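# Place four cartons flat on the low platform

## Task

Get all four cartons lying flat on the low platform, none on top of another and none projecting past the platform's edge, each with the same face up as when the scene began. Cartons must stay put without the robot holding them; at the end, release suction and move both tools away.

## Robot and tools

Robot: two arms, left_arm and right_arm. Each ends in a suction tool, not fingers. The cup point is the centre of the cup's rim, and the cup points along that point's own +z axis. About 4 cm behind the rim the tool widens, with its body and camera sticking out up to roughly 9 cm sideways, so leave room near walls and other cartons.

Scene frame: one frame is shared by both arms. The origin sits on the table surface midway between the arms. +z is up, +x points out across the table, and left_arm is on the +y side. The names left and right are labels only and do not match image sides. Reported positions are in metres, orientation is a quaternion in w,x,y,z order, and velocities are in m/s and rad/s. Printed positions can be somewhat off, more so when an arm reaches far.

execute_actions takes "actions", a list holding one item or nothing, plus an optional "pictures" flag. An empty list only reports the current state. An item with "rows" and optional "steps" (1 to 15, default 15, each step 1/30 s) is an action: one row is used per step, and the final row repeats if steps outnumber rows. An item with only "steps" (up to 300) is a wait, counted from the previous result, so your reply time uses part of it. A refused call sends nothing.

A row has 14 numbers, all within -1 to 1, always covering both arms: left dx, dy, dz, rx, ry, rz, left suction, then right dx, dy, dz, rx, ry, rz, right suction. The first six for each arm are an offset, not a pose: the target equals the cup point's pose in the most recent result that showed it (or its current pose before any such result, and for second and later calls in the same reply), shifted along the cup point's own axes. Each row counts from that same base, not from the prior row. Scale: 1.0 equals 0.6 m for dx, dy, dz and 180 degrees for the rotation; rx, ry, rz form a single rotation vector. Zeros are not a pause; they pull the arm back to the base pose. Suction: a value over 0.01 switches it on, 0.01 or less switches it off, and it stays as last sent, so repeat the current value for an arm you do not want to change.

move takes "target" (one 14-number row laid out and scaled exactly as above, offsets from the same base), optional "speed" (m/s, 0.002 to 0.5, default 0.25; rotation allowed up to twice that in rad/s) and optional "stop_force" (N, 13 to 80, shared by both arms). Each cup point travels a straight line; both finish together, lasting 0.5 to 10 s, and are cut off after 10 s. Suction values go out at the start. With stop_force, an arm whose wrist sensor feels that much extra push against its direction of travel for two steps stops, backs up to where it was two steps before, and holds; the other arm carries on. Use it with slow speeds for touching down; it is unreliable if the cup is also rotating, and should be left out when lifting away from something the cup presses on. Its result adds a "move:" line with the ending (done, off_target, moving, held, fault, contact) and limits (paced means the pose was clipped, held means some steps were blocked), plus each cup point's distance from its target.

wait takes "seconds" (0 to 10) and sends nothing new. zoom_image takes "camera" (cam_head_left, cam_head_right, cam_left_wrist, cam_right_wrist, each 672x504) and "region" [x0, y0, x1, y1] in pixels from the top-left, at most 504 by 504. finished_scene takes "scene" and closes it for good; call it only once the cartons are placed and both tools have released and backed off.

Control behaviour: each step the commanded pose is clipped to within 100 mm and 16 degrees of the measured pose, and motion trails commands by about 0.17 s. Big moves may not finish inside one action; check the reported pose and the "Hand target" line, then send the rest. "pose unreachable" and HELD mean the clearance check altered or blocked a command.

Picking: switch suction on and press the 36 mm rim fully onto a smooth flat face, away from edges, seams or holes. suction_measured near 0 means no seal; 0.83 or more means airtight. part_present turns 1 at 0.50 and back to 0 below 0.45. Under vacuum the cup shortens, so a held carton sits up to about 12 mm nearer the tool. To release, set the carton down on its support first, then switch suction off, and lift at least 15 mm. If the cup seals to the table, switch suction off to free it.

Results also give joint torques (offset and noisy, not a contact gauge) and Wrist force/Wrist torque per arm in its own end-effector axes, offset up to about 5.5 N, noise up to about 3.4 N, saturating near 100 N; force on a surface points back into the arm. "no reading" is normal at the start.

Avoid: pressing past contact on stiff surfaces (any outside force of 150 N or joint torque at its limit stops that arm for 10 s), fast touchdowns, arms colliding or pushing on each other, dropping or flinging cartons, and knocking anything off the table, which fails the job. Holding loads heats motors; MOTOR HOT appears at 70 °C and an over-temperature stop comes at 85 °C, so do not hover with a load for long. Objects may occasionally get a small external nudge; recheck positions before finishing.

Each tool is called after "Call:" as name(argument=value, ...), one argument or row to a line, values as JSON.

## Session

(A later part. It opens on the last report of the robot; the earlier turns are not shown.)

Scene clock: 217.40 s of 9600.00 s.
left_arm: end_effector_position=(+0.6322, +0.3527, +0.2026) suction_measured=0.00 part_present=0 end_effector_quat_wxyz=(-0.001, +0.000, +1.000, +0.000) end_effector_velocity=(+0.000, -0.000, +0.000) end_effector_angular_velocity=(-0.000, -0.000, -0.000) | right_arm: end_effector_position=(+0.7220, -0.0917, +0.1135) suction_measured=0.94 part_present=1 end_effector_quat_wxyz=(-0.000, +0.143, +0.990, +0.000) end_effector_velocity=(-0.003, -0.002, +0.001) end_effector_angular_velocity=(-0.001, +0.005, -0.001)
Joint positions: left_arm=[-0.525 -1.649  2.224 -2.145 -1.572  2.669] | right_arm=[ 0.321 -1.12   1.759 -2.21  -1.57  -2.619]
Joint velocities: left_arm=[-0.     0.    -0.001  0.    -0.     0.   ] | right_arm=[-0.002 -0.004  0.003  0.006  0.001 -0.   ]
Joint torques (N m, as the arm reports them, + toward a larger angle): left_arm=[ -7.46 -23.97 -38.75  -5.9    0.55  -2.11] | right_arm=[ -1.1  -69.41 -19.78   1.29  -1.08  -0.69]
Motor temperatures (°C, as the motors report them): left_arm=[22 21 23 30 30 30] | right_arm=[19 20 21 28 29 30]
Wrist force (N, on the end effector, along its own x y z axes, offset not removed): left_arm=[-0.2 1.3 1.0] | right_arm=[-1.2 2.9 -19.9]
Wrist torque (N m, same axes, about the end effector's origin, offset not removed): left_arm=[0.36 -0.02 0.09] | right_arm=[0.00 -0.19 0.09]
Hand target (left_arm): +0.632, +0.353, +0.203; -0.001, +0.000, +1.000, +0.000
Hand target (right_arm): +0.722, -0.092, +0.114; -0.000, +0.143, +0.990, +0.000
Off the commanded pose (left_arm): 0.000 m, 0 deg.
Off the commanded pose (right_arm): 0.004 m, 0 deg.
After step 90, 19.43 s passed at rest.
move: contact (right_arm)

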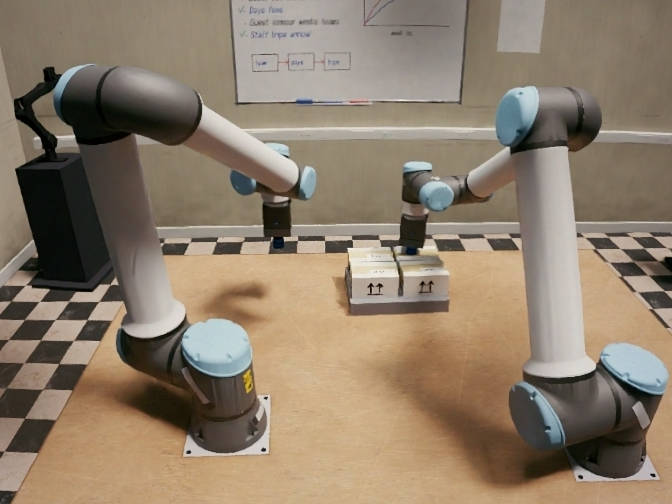

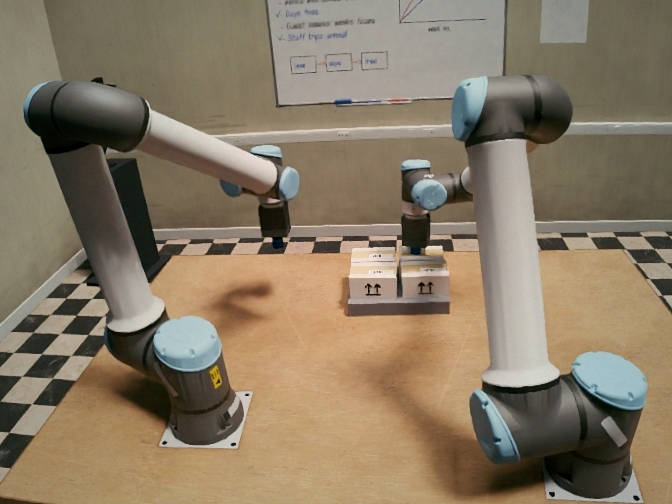

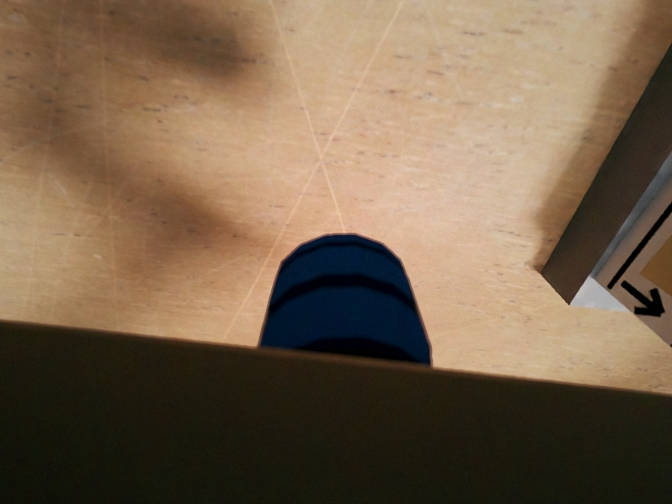

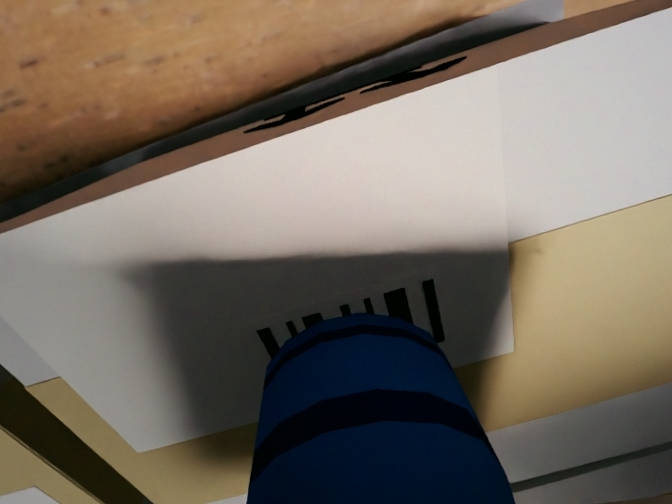

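Call:
execute_actions(
  actions=[
    {"rows":[[0,0,0,0,0,0,0, 0,0,-0.001,0,0,0,0]],"steps":5},
  ],
  pictures=false,
)

Call:
move(
  target=[0,0,0,0,0,0,0, 0,0,-0.05,0,0,0,0],
  speed=0.12,
)

Call:
move(
  target=[0,0,0,0,0,0,0, 0.153,-0.077,0,0,0,0,0],
  speed=0.3,
)

Call:
move(
  target=[0,0,0,0,0,0,0, 0,0,0.046,0,0,0,1],
  speed=0.05,
  stop_force=25,
)

Scene clock: 227.30 s of 9600.00 s.
left_arm: end_effector_position=(+0.6321, +0.3528, +0.2025) suction_measured=0.00 part_present=0 end_effector_quat_wxyz=(-0.001, +0.000, +1.000, +0.000) end_effector_velocity=(-0.000, -0.000, -0.000) end_effector_angular_velocity=(-0.000, +0.001, +0.000) | right_arm: end_effector_position=(+0.7218, -0.0916, +0.1141) suction_measured=0.00 part_present=0 end_effector_quat_wxyz=(-0.000, +0.143, +0.990, +0.000) end_effector_velocity=(+0.002, -0.000, +0.003) end_effector_angular_velocity=(+0.001, -0.003, -0.001)
Joint positions: left_arm=[-0.525 -1.649  2.224 -2.145 -1.572  2.669] | right_arm=[ 0.321 -1.12   1.759 -2.209 -1.57  -2.619]
Joint velocities: left_arm=[ 0.     0.     0.001 -0.    -0.001 -0.   ] | right_arm=[-0.001 -0.002 -0.003  0.001  0.     0.   ]
Joint torques (N m, as the arm reports them, + toward a larger angle): left_arm=[  9.92 -43.77 -38.12  -4.49  -1.35   0.25] | right_arm=[ -1.68 -69.6  -36.64   0.6   -1.     1.42]
Motor temperatures (°C, as the motors report them): left_arm=[22 21 23 30 30 30] | right_arm=[19 20 21 28 29 30]
Wrist force (N, on the end effector, along its own x y z axes, offset not removed): left_arm=[1.9 -2.2 -0.5] | right_arm=[2.9 4.0 -14.8]
Wrist torque (N m, same axes, about the end effector's origin, offset not removed): left_arm=[-0.14 -0.28 0.00] | right_arm=[0.02 -0.37 0.02]
Hand target (left_arm): +0.632, +0.353, +0.203; -0.001, +0.000, +1.000, +0.000
Hand target (right_arm): +0.722, -0.092, +0.114; -0.000, +0.143, +0.990, +0.000
Off the commanded pose (left_arm): 0.000 m, 0 deg.
Off the commanded pose (right_arm): 0.000 m, 0 deg.
Steps of this call (steps 1 to 90: nothing new was sent; then 6.73 s passed at rest; steps 91 to 95: all 5 steps of this action). Readings (end_effector_position | what the end effector reports):
91: left_arm (+0.6321, +0.3528, +0.2025) | right_arm (+0.7216, -0.0917, +0.1137) | left_arm suction_measured=0.00 part_present=0 | right_arm suction_measured=0.65 part_present=1
92: left_arm (+0.6321, +0.3528, +0.2025) | right_arm (+0.7216, -0.0916, +0.1138) | left_arm suction_measured=0.00 part_present=0 | right_arm suction_measured=0.06 part_present=0
94: left_arm (+0.6321, +0.3528, +0.2025) | right_arm (+0.7218, -0.0916, +0.1140) | left_arm suction_measured=0.00 part_present=0 | right_arm suction_measured=0.00 part_present=0
95: the state above

Scene clock: 228.43 s of 9600.00 s.
left_arm: end_effector_position=(+0.6321, +0.3528, +0.2025) suction_measured=0.00 part_present=0 end_effector_quat_wxyz=(-0.001, +0.000, +1.000, +0.000) end_effector_velocity=(+0.000, -0.000, +0.001) end_effector_angular_velocity=(+0.000, -0.001, -0.000) | right_arm: end_effector_position=(+0.7219, -0.0916, +0.1437) suction_measured=0.00 part_present=0 end_effector_quat_wxyz=(-0.000, +0.143, +0.990, +0.000) end_effector_velocity=(+0.000, -0.000, +0.003) end_effector_angular_velocity=(-0.000, +0.000, -0.000)
Joint positions: left_arm=[-0.525 -1.649  2.224 -2.145 -1.572  2.669] | right_arm=[ 0.321 -1.149  1.739 -2.162 -1.57  -2.619]
Joint velocities: left_arm=[-0.    -0.    -0.001 -0.     0.001  0.   ] | right_arm=[-0.    -0.002 -0.002  0.005 -0.    -0.   ]
Joint torques (N m, as the arm reports them, + toward a larger angle): left_arm=[ 10.3  -41.37 -41.69  -3.99  -0.44   0.48] | right_arm=[-15.83 -84.96 -50.58  -1.8   -1.04  -2.42]
Motor temperatures (°C, as the motors report them): left_arm=[22 21 23 30 30 30] | right_arm=[19 20 21 28 29 30]
Wrist force (N, on the end effector, along its own x y z axes, offset not removed): left_arm=[-2.9 2.4 0.0] | right_arm=[3.3 -0.9 0.6]
Wrist torque (N m, same axes, about the end effector's origin, offset not removed): left_arm=[0.37 0.47 -0.14] | right_arm=[-0.22 -0.44 -0.02]
Hand target (left_arm): +0.632, +0.353, +0.203; -0.001, +0.000, +1.000, +0.000
Hand target (right_arm): +0.722, -0.092, +0.144; -0.000, +0.143, +0.990, +0.000
Off the commanded pose (left_arm): 0.000 m, 0 deg.
Off the commanded pose (right_arm): 0.000 m, 0 deg.
move: done

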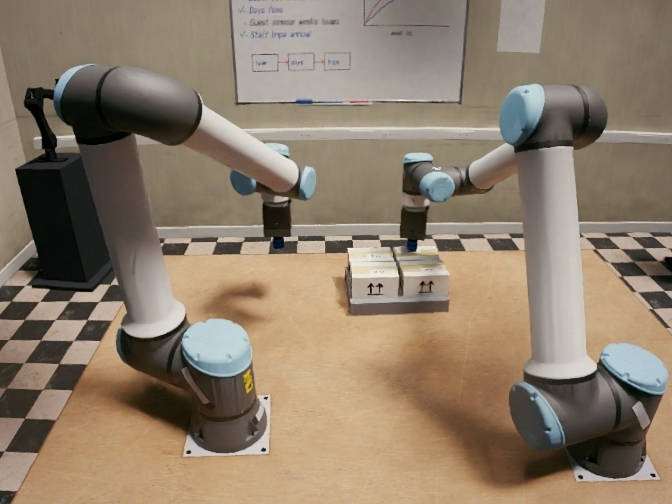

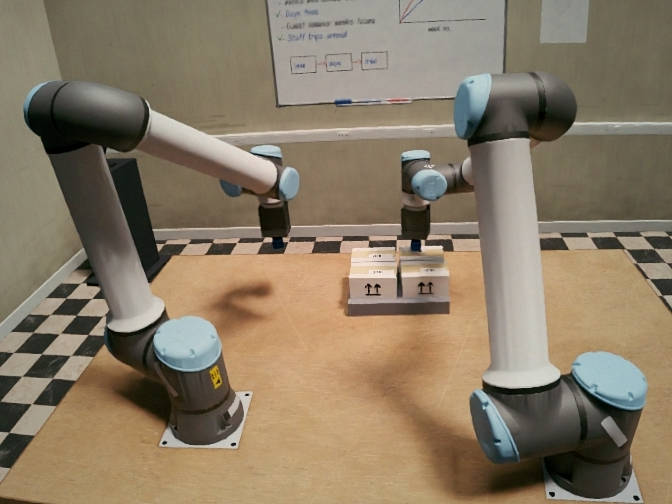

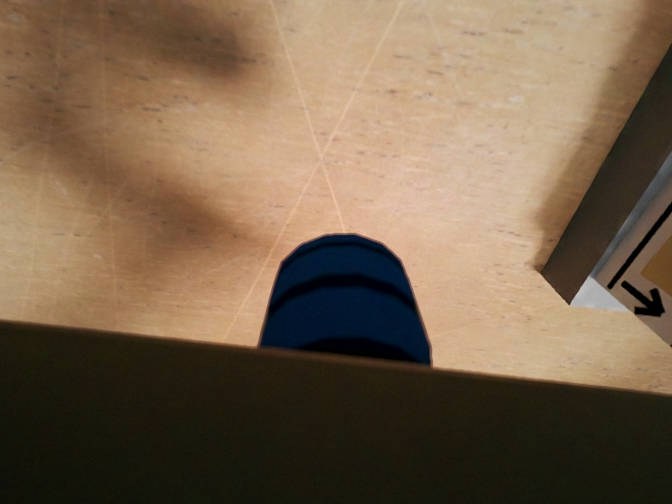

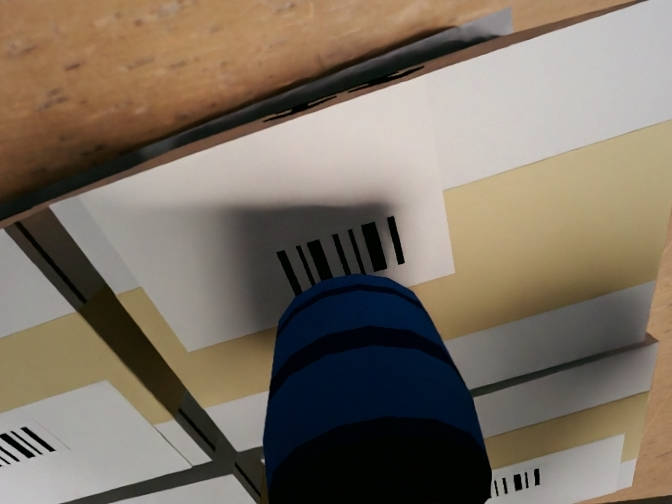

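Scene clock: 229.53 s of 9600.00 s.
left_arm: end_effector_position=(+0.6321, +0.3528, +0.2025) suction_measured=0.00 part_present=0 end_effector_quat_wxyz=(-0.001, +0.000, +1.000, +0.000) end_effector_velocity=(+0.000, -0.000, +0.000) end_effector_angular_velocity=(-0.000, -0.000, -0.000) | right_arm: end_effector_position=(+0.6211, -0.1097, +0.1436) suction_measured=0.00 part_present=0 end_effector_quat_wxyz=(-0.000, +0.143, +0.990, +0.000) end_effector_velocity=(-0.003, +0.001, +0.001) end_effector_angular_velocity=(+0.002, -0.001, +0.002)
Joint positions: left_arm=[-0.525 -1.649  2.224 -2.145 -1.572  2.669] | right_arm=[ 0.329 -1.287  1.942 -2.225 -1.57  -2.611]
Joint velocities: left_arm=[-0. -0. -0. -0. -0.  0.] | right_arm=[ 0.001 -0.005  0.005 -0.001  0.001 -0.   ]
Joint torques (N m, as the arm reports them, + toward a larger angle): left_arm=[ 11.19 -42.58 -42.85  -4.29  -0.41   0.49] | right_arm=[ 11.66 -75.38 -32.75  -7.62   3.16   2.78]
Motor temperatures (°C, as the motors report them): left_arm=[22 21 23 30 30 30] | right_arm=[19 20 21 28 29 30]
Wrist force (N, on the end effector, along its own x y z axes, offset not removed): left_arm=[-1.0 -0.9 1.6] | right_arm=[4.9 2.2 1.1]
Wrist torque (N m, same axes, about the end effector's origin, offset not removed): left_arm=[-0.22 0.29 -0.04] | right_arm=[0.23 -0.65 0.10]
Hand target (left_arm): +0.632, +0.353, +0.203; -0.001, +0.000, +1.000, +0.000
Hand target (right_arm): +0.621, -0.110, +0.144; -0.000, +0.143, +0.990, +0.000
Off the commanded pose (left_arm): 0.000 m, 0 deg.
Off the commanded pose (right_arm): 0.000 m, 0 deg.
move: done

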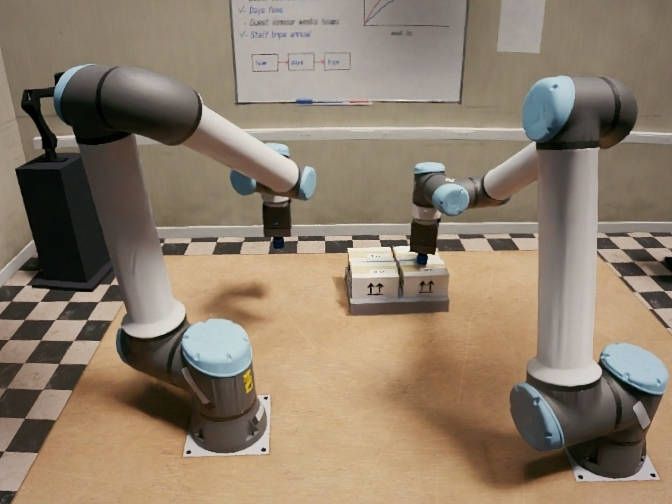

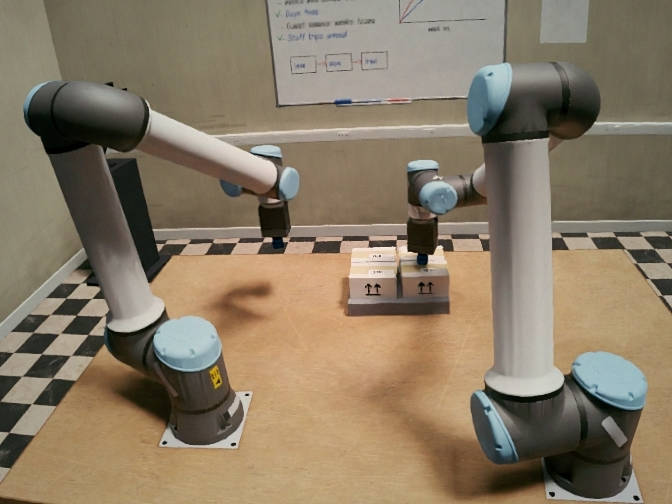

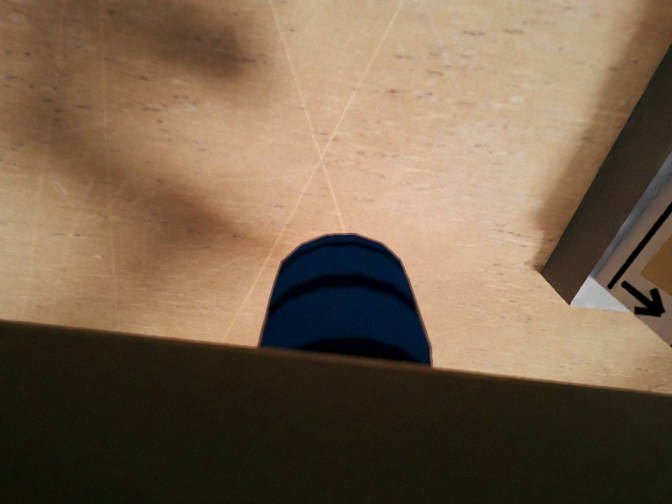

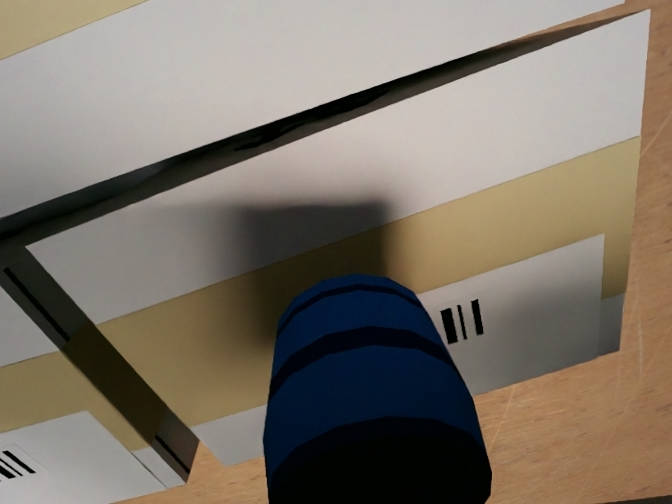

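Scene clock: 230.53 s of 9600.00 s.
left_arm: end_effector_position=(+0.6321, +0.3528, +0.2025) suction_measured=0.00 part_present=0 end_effector_quat_wxyz=(-0.001, +0.000, +1.000, +0.000) end_effector_velocity=(+0.000, -0.000, +0.000) end_effector_angular_velocity=(-0.000, -0.000, +0.000) | right_arm: end_effector_position=(+0.6211, -0.1097, +0.1163) suction_measured=0.93 part_present=1 end_effector_quat_wxyz=(-0.000, +0.143, +0.990, +0.000) end_effector_velocity=(+0.000, +0.000, -0.002) end_effector_angular_velocity=(-0.001, -0.001, +0.001)
Joint positions: left_arm=[-0.525 -1.649  2.224 -2.145 -1.572  2.669] | right_arm=[ 0.329 -1.257  1.961 -2.274 -1.57  -2.611]
Joint velocities: left_arm=[ 0. -0. -0.  0. -0. -0.] | right_arm=[ 0.001  0.003  0.001 -0.005 -0.001 -0.   ]
Joint torques (N m, as the arm reports them, + toward a larger angle): left_arm=[ 11.25 -45.06 -42.49  -4.21  -0.53   0.18] | right_arm=[ 13.06 -55.35 -34.25  -7.91   0.89   2.94]
Motor temperatures (°C, as the motors report them): left_arm=[22 21 23 30 30 30] | right_arm=[19 20 21 28 29 30]
Wrist force (N, on the end effector, along its own x y z axes, offset not removed): left_arm=[3.9 1.5 0.5] | right_arm=[2.3 -2.5 1.7]
Wrist torque (N m, same axes, about the end effector's origin, offset not removed): left_arm=[0.28 -0.62 0.00] | right_arm=[-0.63 -0.23 0.16]
Hand target (left_arm): +0.632, +0.353, +0.203; -0.001, +0.000, +1.000, +0.000
Hand target (right_arm): +0.621, -0.110, +0.116; -0.000, +0.143, +0.990, +0.000
Off the commanded pose (left_arm): 0.000 m, 0 deg.
Off the commanded pose (right_arm): 0.000 m, 0 deg.
move: done

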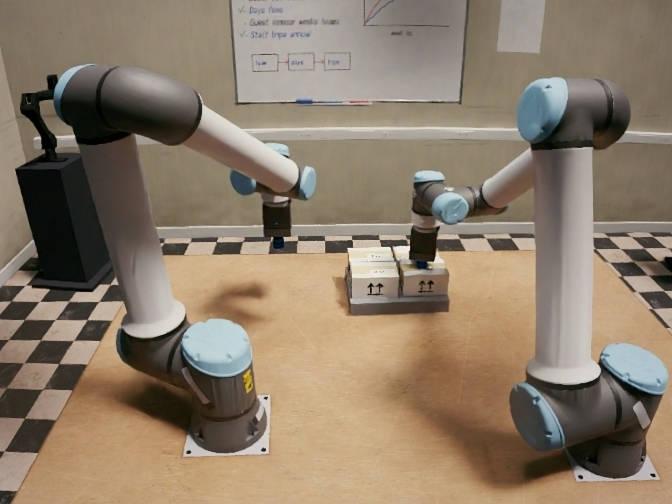

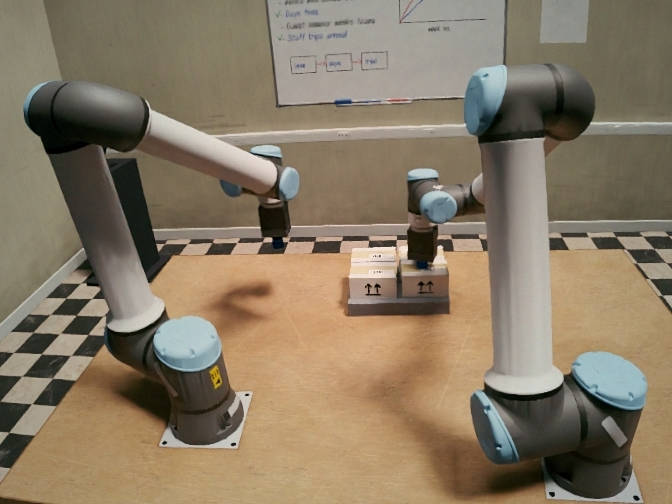

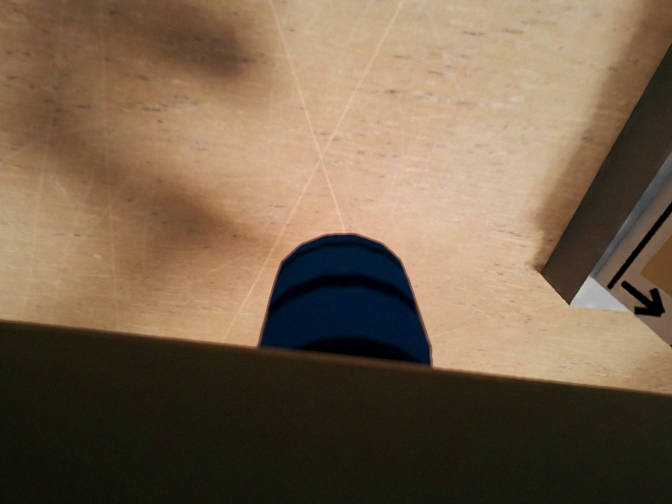

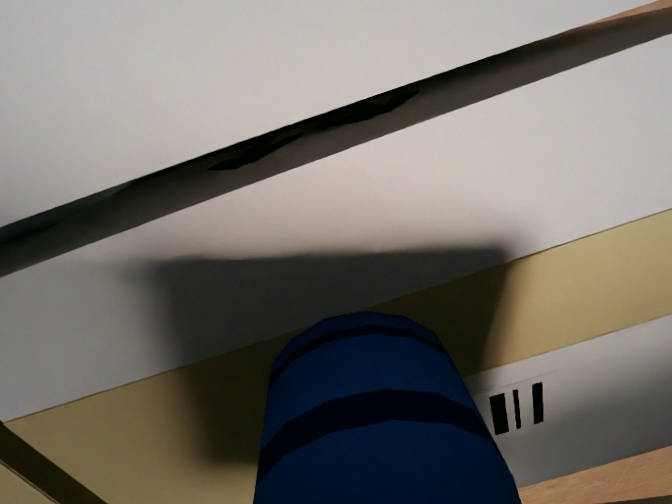

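Call:
move(
  target=[0,0,0,0,0,0,1e-3, 0.0056,0.0075,-0.001,0,0,0.009,1],
  speed=0.03,
)

Call:
move(
  target=[0,0,0,0,0,0,0, 0,0,0.013,0,0,0,1],
  speed=0.01,
  stop_force=13,
)

Call:
zoom_image(
  camera="cam_head_right",
  region=[340,225,460,320],
)

Scene clock: 237.50 s of 9600.00 s.
left_arm: end_effector_position=(+0.6321, +0.3528, +0.2025) suction_measured=0.00 part_present=0 end_effector_quat_wxyz=(-0.001, +0.000, +1.000, +0.000) end_effector_velocity=(-0.000, -0.000, -0.000) end_effector_angular_velocity=(-0.000, +0.001, +0.000) | right_arm: end_effector_position=(+0.6192, -0.1048, +0.1168) suction_measured=0.94 part_present=1 end_effector_quat_wxyz=(-0.000, +0.157, +0.988, +0.000) end_effector_velocity=(-0.001, +0.003, +0.001) end_effector_angular_velocity=(+0.000, -0.000, -0.015)
Joint positions: left_arm=[-0.525 -1.649  2.224 -2.145 -1.572  2.669] | right_arm=[ 0.336 -1.257  1.959 -2.273 -1.57  -2.578]
Joint velocities: left_arm=[ 0.     0.     0.     0.    -0.001 -0.   ] | right_arm=[ 0.004 -0.    -0.001  0.001  0.     0.019]
Joint torques (N m, as the arm reports them, + toward a larger angle): left_arm=[ 10.02 -44.91 -42.73  -4.21  -0.53   0.37] | right_arm=[ 14.23 -77.79 -48.99  -2.69  -1.71   3.04]
Motor temperatures (°C, as the motors report them): left_arm=[22 21 23 30 30 30] | right_arm=[19 20 21 28 29 30]
Wrist force (N, on the end effector, along its own x y z axes, offset not removed): left_arm=[1.2 -1.6 -2.5] | right_arm=[0.6 -0.8 7.0]
Wrist torque (N m, same axes, about the end effector's origin, offset not removed): left_arm=[-0.17 -0.22 0.08] | right_arm=[-0.34 -0.11 0.05]
Hand target (left_arm): +0.632, +0.353, +0.203; -0.001, +0.000, +1.000, +0.000
Hand target (right_arm): +0.619, -0.104, +0.117; -0.000, +0.157, +0.988, +0.000
Off the commanded pose (left_arm): 0.000 m, 0 deg.
Off the commanded pose (right_arm): 0.000 m, 0 deg.
After step 90, 3.27 s passed at rest.
move: done

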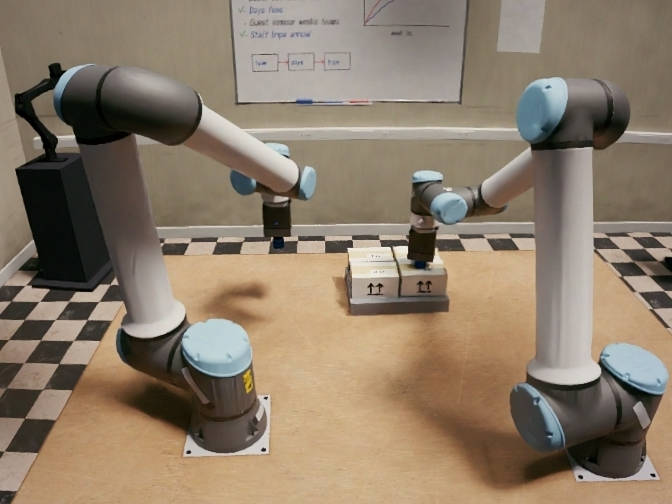

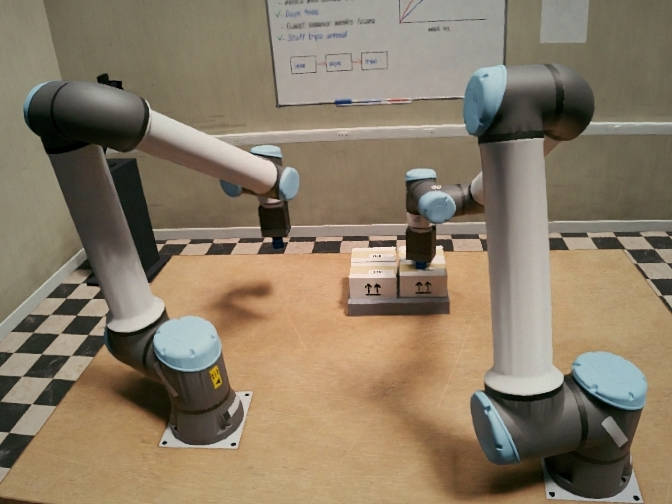

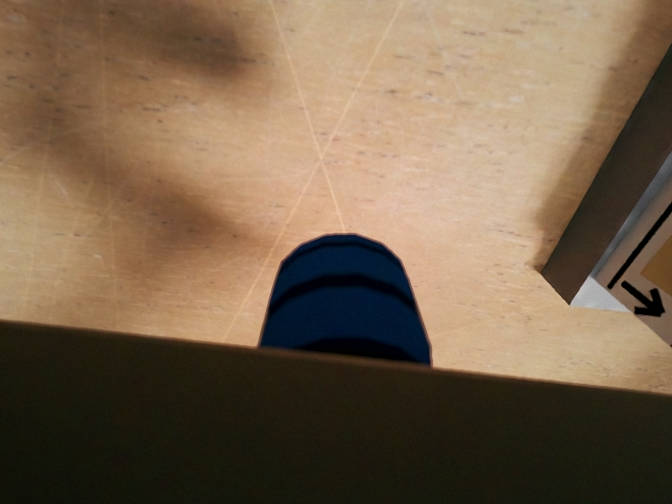

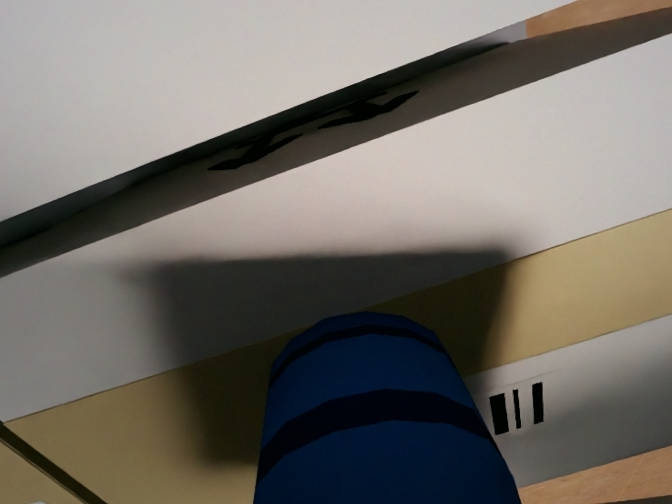

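Scene clock: 238.27 s of 9600.00 s.
left_arm: end_effector_position=(+0.6321, +0.3528, +0.2025) suction_measured=0.00 part_present=0 end_effector_quat_wxyz=(-0.001, +0.000, +1.000, +0.000) end_effector_velocity=(+0.000, -0.000, +0.000) end_effector_angular_velocity=(-0.001, -0.001, +0.000) | right_arm: end_effector_position=(+0.6193, -0.1047, +0.1132) suction_measured=0.94 part_present=1 end_effector_quat_wxyz=(+0.000, +0.156, +0.988, +0.000) end_effector_velocity=(-0.002, -0.000, -0.000) end_effector_angular_velocity=(-0.001, +0.007, -0.000)
Joint positions: left_arm=[-0.525 -1.649  2.224 -2.145 -1.572  2.669] | right_arm=[ 0.336 -1.253  1.961 -2.28  -1.57  -2.578]
Joint velocities: left_arm=[-0.    -0.    -0.001  0.    -0.    -0.   ] | right_arm=[ 0.    -0.    -0.     0.008  0.     0.001]
Joint torques (N m, as the arm reports them, + toward a larger angle): left_arm=[  9.49 -43.7  -43.15  -3.96  -0.5    0.49] | right_arm=[-13.77 -54.95 -26.94   2.71  -1.56  -2.08]
Motor temperatures (°C, as the motors report them): left_arm=[22 21 23 30 30 30] | right_arm=[19 20 21 28 29 30]
Wrist force (N, on the end effector, along its own x y z axes, offset not removed): left_arm=[3.4 1.6 3.8] | right_arm=[-0.7 6.7 -31.2]
Wrist torque (N m, same axes, about the end effector's origin, offset not removed): left_arm=[0.40 -0.49 -0.11] | right_arm=[0.34 -0.51 -0.06]
Hand target (left_arm): +0.632, +0.353, +0.203; -0.001, +0.000, +1.000, +0.000
Hand target (right_arm): +0.619, -0.105, +0.114; -0.000, +0.156, +0.988, +0.000
Off the commanded pose (left_arm): 0.000 m, 0 deg.
Off the commanded pose (right_arm): 0.004 m, 0 deg.
move: contact (right_arm)

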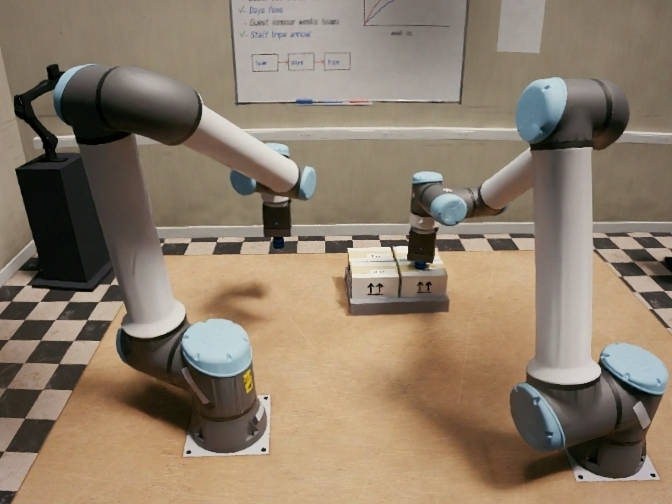

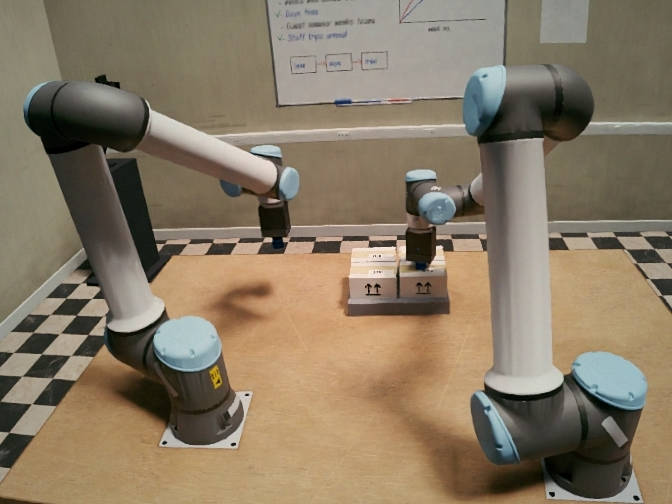

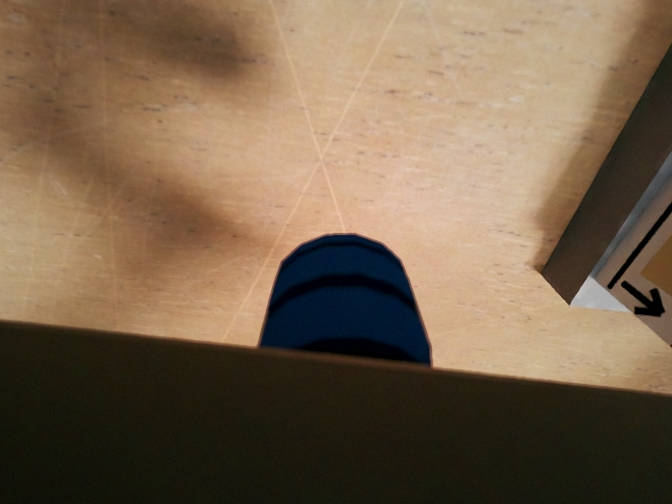

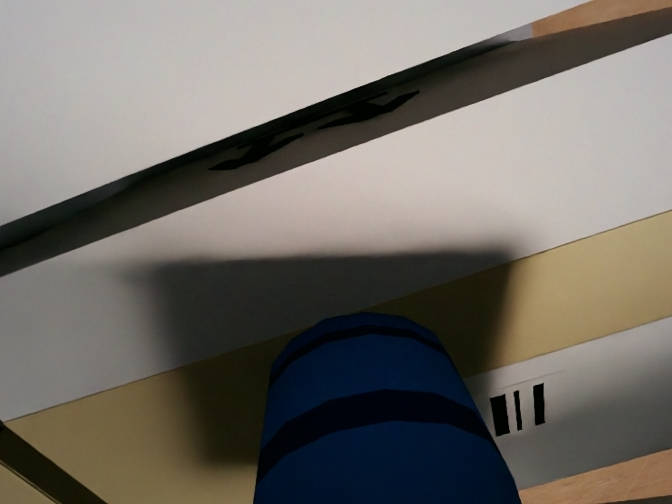

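Region (340, 225, 460, 320) of cam_head_right's 672x504 image, scaled by 4.200, with more detail than that image has; it fills the top 399 rows of this view, and the rest is white.

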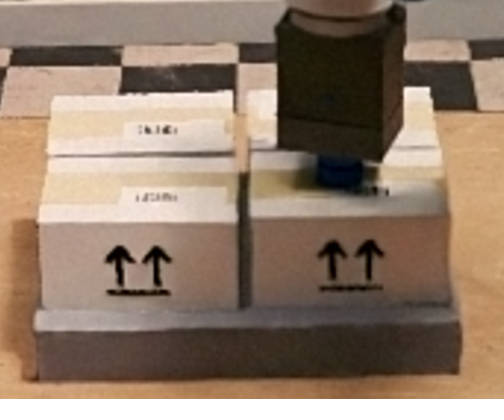

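Call:
execute_actions(
  actions=[
    {"rows":[[0,0,0,0,0,0,0, 0,0,-0.001,0,0,0,0]],"steps":5},
  ],
  pictures=false,
)

Call:
move(
  target=[0,0,0,0,0,0,0, 0,0,-0.045,0,0,0,0],
  speed=0.12,
)

Call:
move(
  target=[0,0,0,0,0,0,0, -0.26,-0.24,-0.15,0,0,0,0],
  speed=0.35,
)

Call:
zoom_image(
  camera="cam_head_left",
  region=[340,225,460,320],
)

Call:
zoom_image(
  camera="cam_head_right",
  region=[340,225,460,320],
)

Scene clock: 243.07 s of 9600.00 s.
left_arm: end_effector_position=(+0.6321, +0.3528, +0.2025) suction_measured=0.00 part_present=0 end_effector_quat_wxyz=(-0.001, +0.000, +1.000, +0.000) end_effector_velocity=(+0.001, -0.000, +0.001) end_effector_angular_velocity=(+0.000, -0.001, -0.000) | right_arm: end_effector_position=(+0.6194, -0.1047, +0.1138) suction_measured=0.00 part_present=0 end_effector_quat_wxyz=(+0.000, +0.156, +0.988, +0.000) end_effector_velocity=(+0.001, -0.001, +0.001) end_effector_angular_velocity=(+0.000, -0.001, -0.002)
Joint positions: left_arm=[-0.525 -1.649  2.224 -2.145 -1.572  2.669] | right_arm=[ 0.336 -1.253  1.961 -2.279 -1.57  -2.578]
Joint velocities: left_arm=[ 0.    -0.    -0.001 -0.     0.001  0.   ] | right_arm=[-0.002 -0.001 -0.    -0.     0.     0.001]
Joint torques (N m, as the arm reports them, + toward a larger angle): left_arm=[  9.9  -45.75 -42.23  -4.19  -0.61   0.43] | right_arm=[  9.98 -62.11 -36.6   -0.66  -1.7    2.7 ]
Motor temperatures (°C, as the motors report them): left_arm=[22 21 23 30 30 30] | right_arm=[19 20 21 28 29 30]
Wrist force (N, on the end effector, along its own x y z axes, offset not removed): left_arm=[-2.7 -2.4 2.9] | right_arm=[1.7 -4.0 -15.8]
Wrist torque (N m, same axes, about the end effector's origin, offset not removed): left_arm=[-0.18 0.41 -0.06] | right_arm=[-0.67 -0.25 0.11]
Hand target (left_arm): +0.632, +0.353, +0.203; -0.001, +0.000, +1.000, +0.000
Hand target (right_arm): +0.619, -0.105, +0.114; +0.000, +0.156, +0.988, +0.000
Off the commanded pose (left_arm): 0.000 m, 0 deg.
Off the commanded pose (right_arm): 0.000 m, 0 deg.
Steps of this call (steps 1 to 90: nothing new was sent; then 1.63 s passed at rest; steps 91 to 95: all 5 steps of this action). Readings (end_effector_position | what the end effector reports):
91: left_arm (+0.6321, +0.3528, +0.2025) | right_arm (+0.6193, -0.1047, +0.1136) | left_arm suction_measured=0.00 part_present=0 | right_arm suction_measured=0.65 part_present=1
92: left_arm (+0.6321, +0.3528, +0.2025) | right_arm (+0.6193, -0.1047, +0.1137) | left_arm suction_measured=0.00 part_present=0 | right_arm suction_measured=0.06 part_present=0
94: left_arm (+0.6321, +0.3528, +0.2025) | right_arm (+0.6194, -0.1047, +0.1138) | left_arm suction_measured=0.00 part_present=0 | right_arm suction_measured=0.00 part_present=0
95: the state above

Scene clock: 244.20 s of 9600.00 s.
left_arm: end_effector_position=(+0.6321, +0.3528, +0.2025) suction_measured=0.00 part_present=0 end_effector_quat_wxyz=(-0.001, +0.000, +1.000, +0.000) end_effector_velocity=(+0.000, +0.000, +0.000) end_effector_angular_velocity=(+0.000, -0.000, +0.000) | right_arm: end_effector_position=(+0.6193, -0.1047, +0.1404) suction_measured=0.00 part_present=0 end_effector_quat_wxyz=(+0.000, +0.156, +0.988, +0.000) end_effector_velocity=(+0.000, +0.000, +0.004) end_effector_angular_velocity=(+0.000, -0.002, -0.000)
Joint positions: left_arm=[-0.525 -1.649  2.224 -2.145 -1.572  2.669] | right_arm=[ 0.336 -1.283  1.943 -2.231 -1.57  -2.578]
Joint velocities: left_arm=[ 0. -0.  0. -0.  0. -0.] | right_arm=[ 0.    -0.005 -0.002  0.005 -0.     0.   ]
Joint torques (N m, as the arm reports them, + toward a larger angle): left_arm=[ 10.13 -45.69 -42.36  -4.06  -0.42   0.5 ] | right_arm=[ -7.29 -73.4  -47.47  -1.92  -1.52  -0.11]
Motor temperatures (°C, as the motors report them): left_arm=[22 21 23 30 30 30] | right_arm=[19 20 21 28 29 30]
Wrist force (N, on the end effector, along its own x y z axes, offset not removed): left_arm=[-0.6 2.4 2.0] | right_arm=[5.3 -1.9 1.2]
Wrist torque (N m, same axes, about the end effector's origin, offset not removed): left_arm=[0.47 0.10 -0.04] | right_arm=[-0.55 -0.82 0.07]
Hand target (left_arm): +0.632, +0.353, +0.203; -0.001, +0.000, +1.000, +0.000
Hand target (right_arm): +0.619, -0.105, +0.141; +0.000, +0.156, +0.988, +0.000
Off the commanded pose (left_arm): 0.000 m, 0 deg.
Off the commanded pose (right_arm): 0.000 m, 0 deg.
move: done

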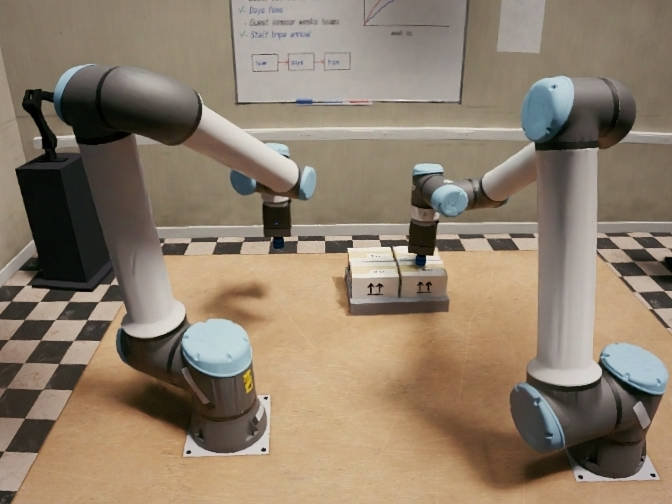

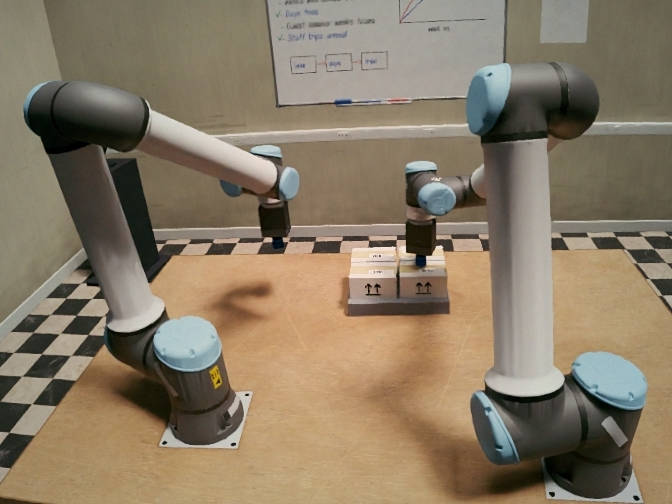

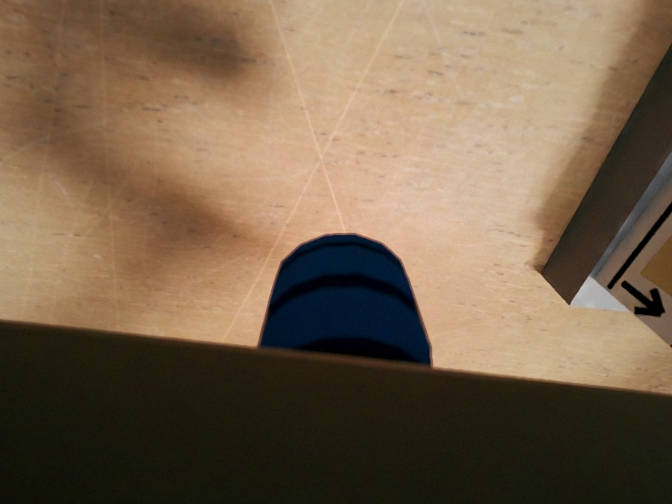

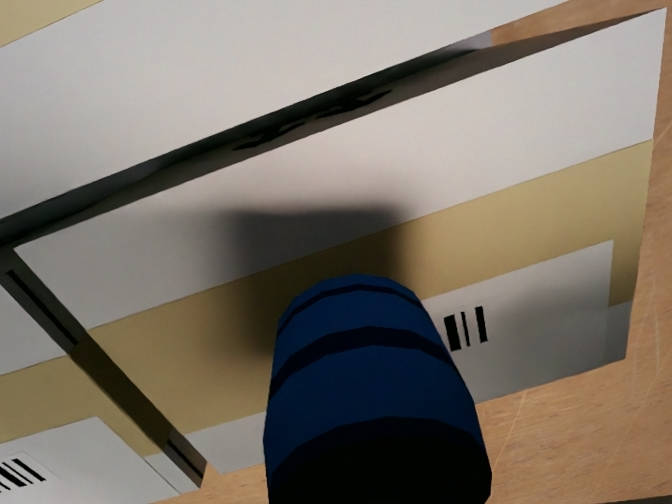

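Scene clock: 245.60 s of 9600.00 s.
left_arm: end_effector_position=(+0.6321, +0.3528, +0.2025) suction_measured=0.00 part_present=0 end_effector_quat_wxyz=(-0.001, +0.000, +1.000, +0.000) end_effector_velocity=(-0.000, +0.000, -0.000) end_effector_angular_velocity=(+0.000, +0.000, -0.000) | right_arm: end_effector_position=(+0.7227, -0.2897, +0.2301) suction_measured=0.00 part_present=0 end_effector_quat_wxyz=(-0.000, +0.156, +0.988, +0.000) end_effector_velocity=(+0.001, -0.002, +0.002) end_effector_angular_velocity=(+0.000, -0.001, +0.001)
Joint positions: left_arm=[-0.525 -1.649  2.224 -2.145 -1.572  2.669] | right_arm=[ 0.079 -1.314  1.798 -2.054 -1.57  -2.836]
Joint velocities: left_arm=[ 0.     0.     0.001 -0.     0.     0.   ] | right_arm=[-0.002 -0.001 -0.003  0.003  0.    -0.003]
Joint torques (N m, as the arm reports them, + toward a larger angle): left_arm=[  8.92 -44.81 -41.68  -4.14  -0.55   0.61] | right_arm=[-17.04 -54.64 -52.37  -1.61   3.34  -2.69]
Motor temperatures (°C, as the motors report them): left_arm=[22 21 23 30 30 30] | right_arm=[19 20 21 28 29 30]
Wrist force (N, on the end effector, along its own x y z axes, offset not removed): left_arm=[-2.0 -4.4 2.3] | right_arm=[4.8 -0.1 0.0]
Wrist torque (N m, same axes, about the end effector's origin, offset not removed): left_arm=[-0.56 0.28 0.05] | right_arm=[-0.17 -0.78 0.04]
Hand target (left_arm): +0.632, +0.353, +0.203; -0.001, +0.000, +1.000, +0.000
Hand target (right_arm): +0.723, -0.290, +0.230; -0.000, +0.156, +0.988, +0.000
Off the commanded pose (left_arm): 0.000 m, 0 deg.
Off the commanded pose (right_arm): 0.001 m, 0 deg.
move: done

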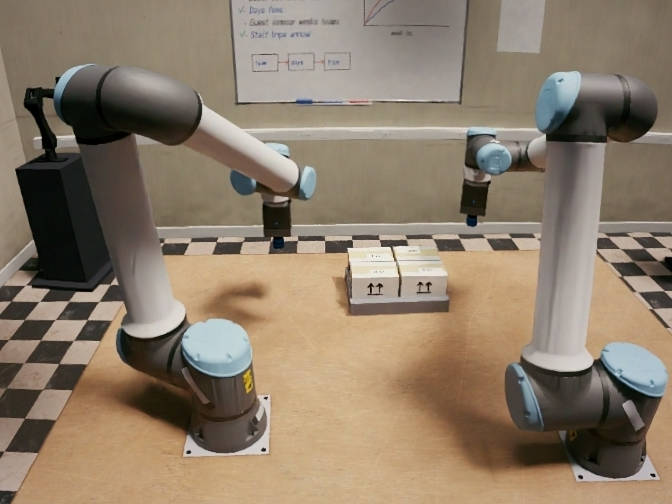

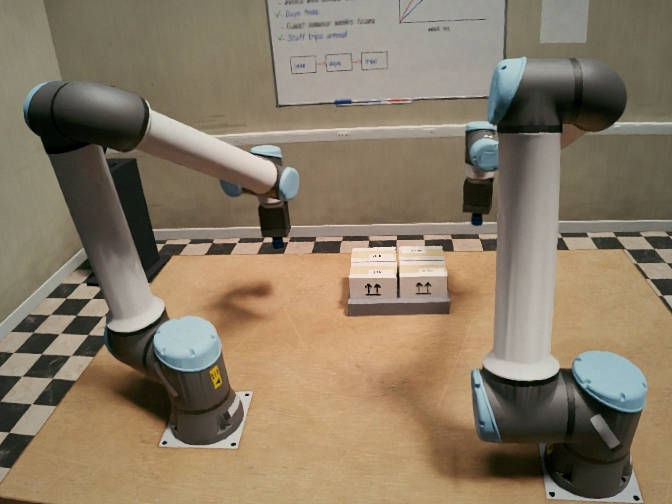

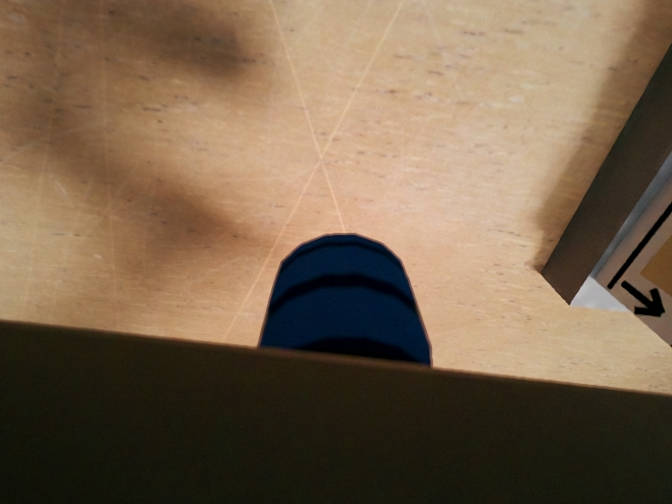

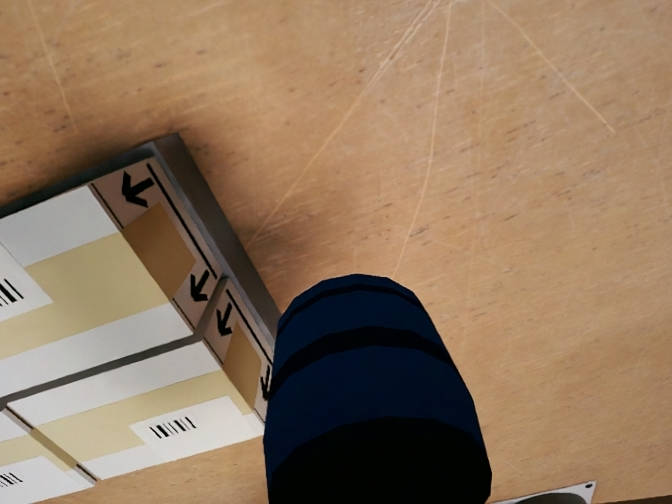

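Region (340, 225, 460, 320) of cam_head_left's 672x504 image, scaled by 4.200, with more detail than that image has; it fills the top 399 rows of this view, and the rest is white.

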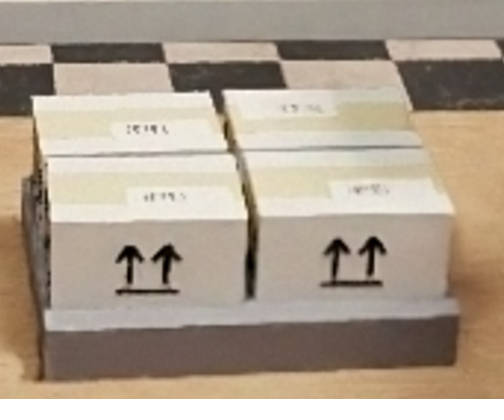

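Region (340, 225, 460, 320) of cam_head_right's 672x504 image, scaled by 4.200, with more detail than that image has; it fills the top 399 rows of this view, and the rest is white.

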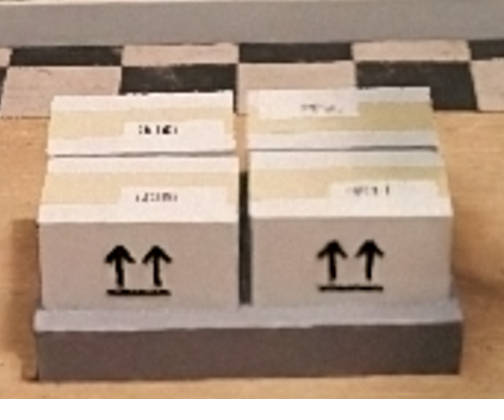

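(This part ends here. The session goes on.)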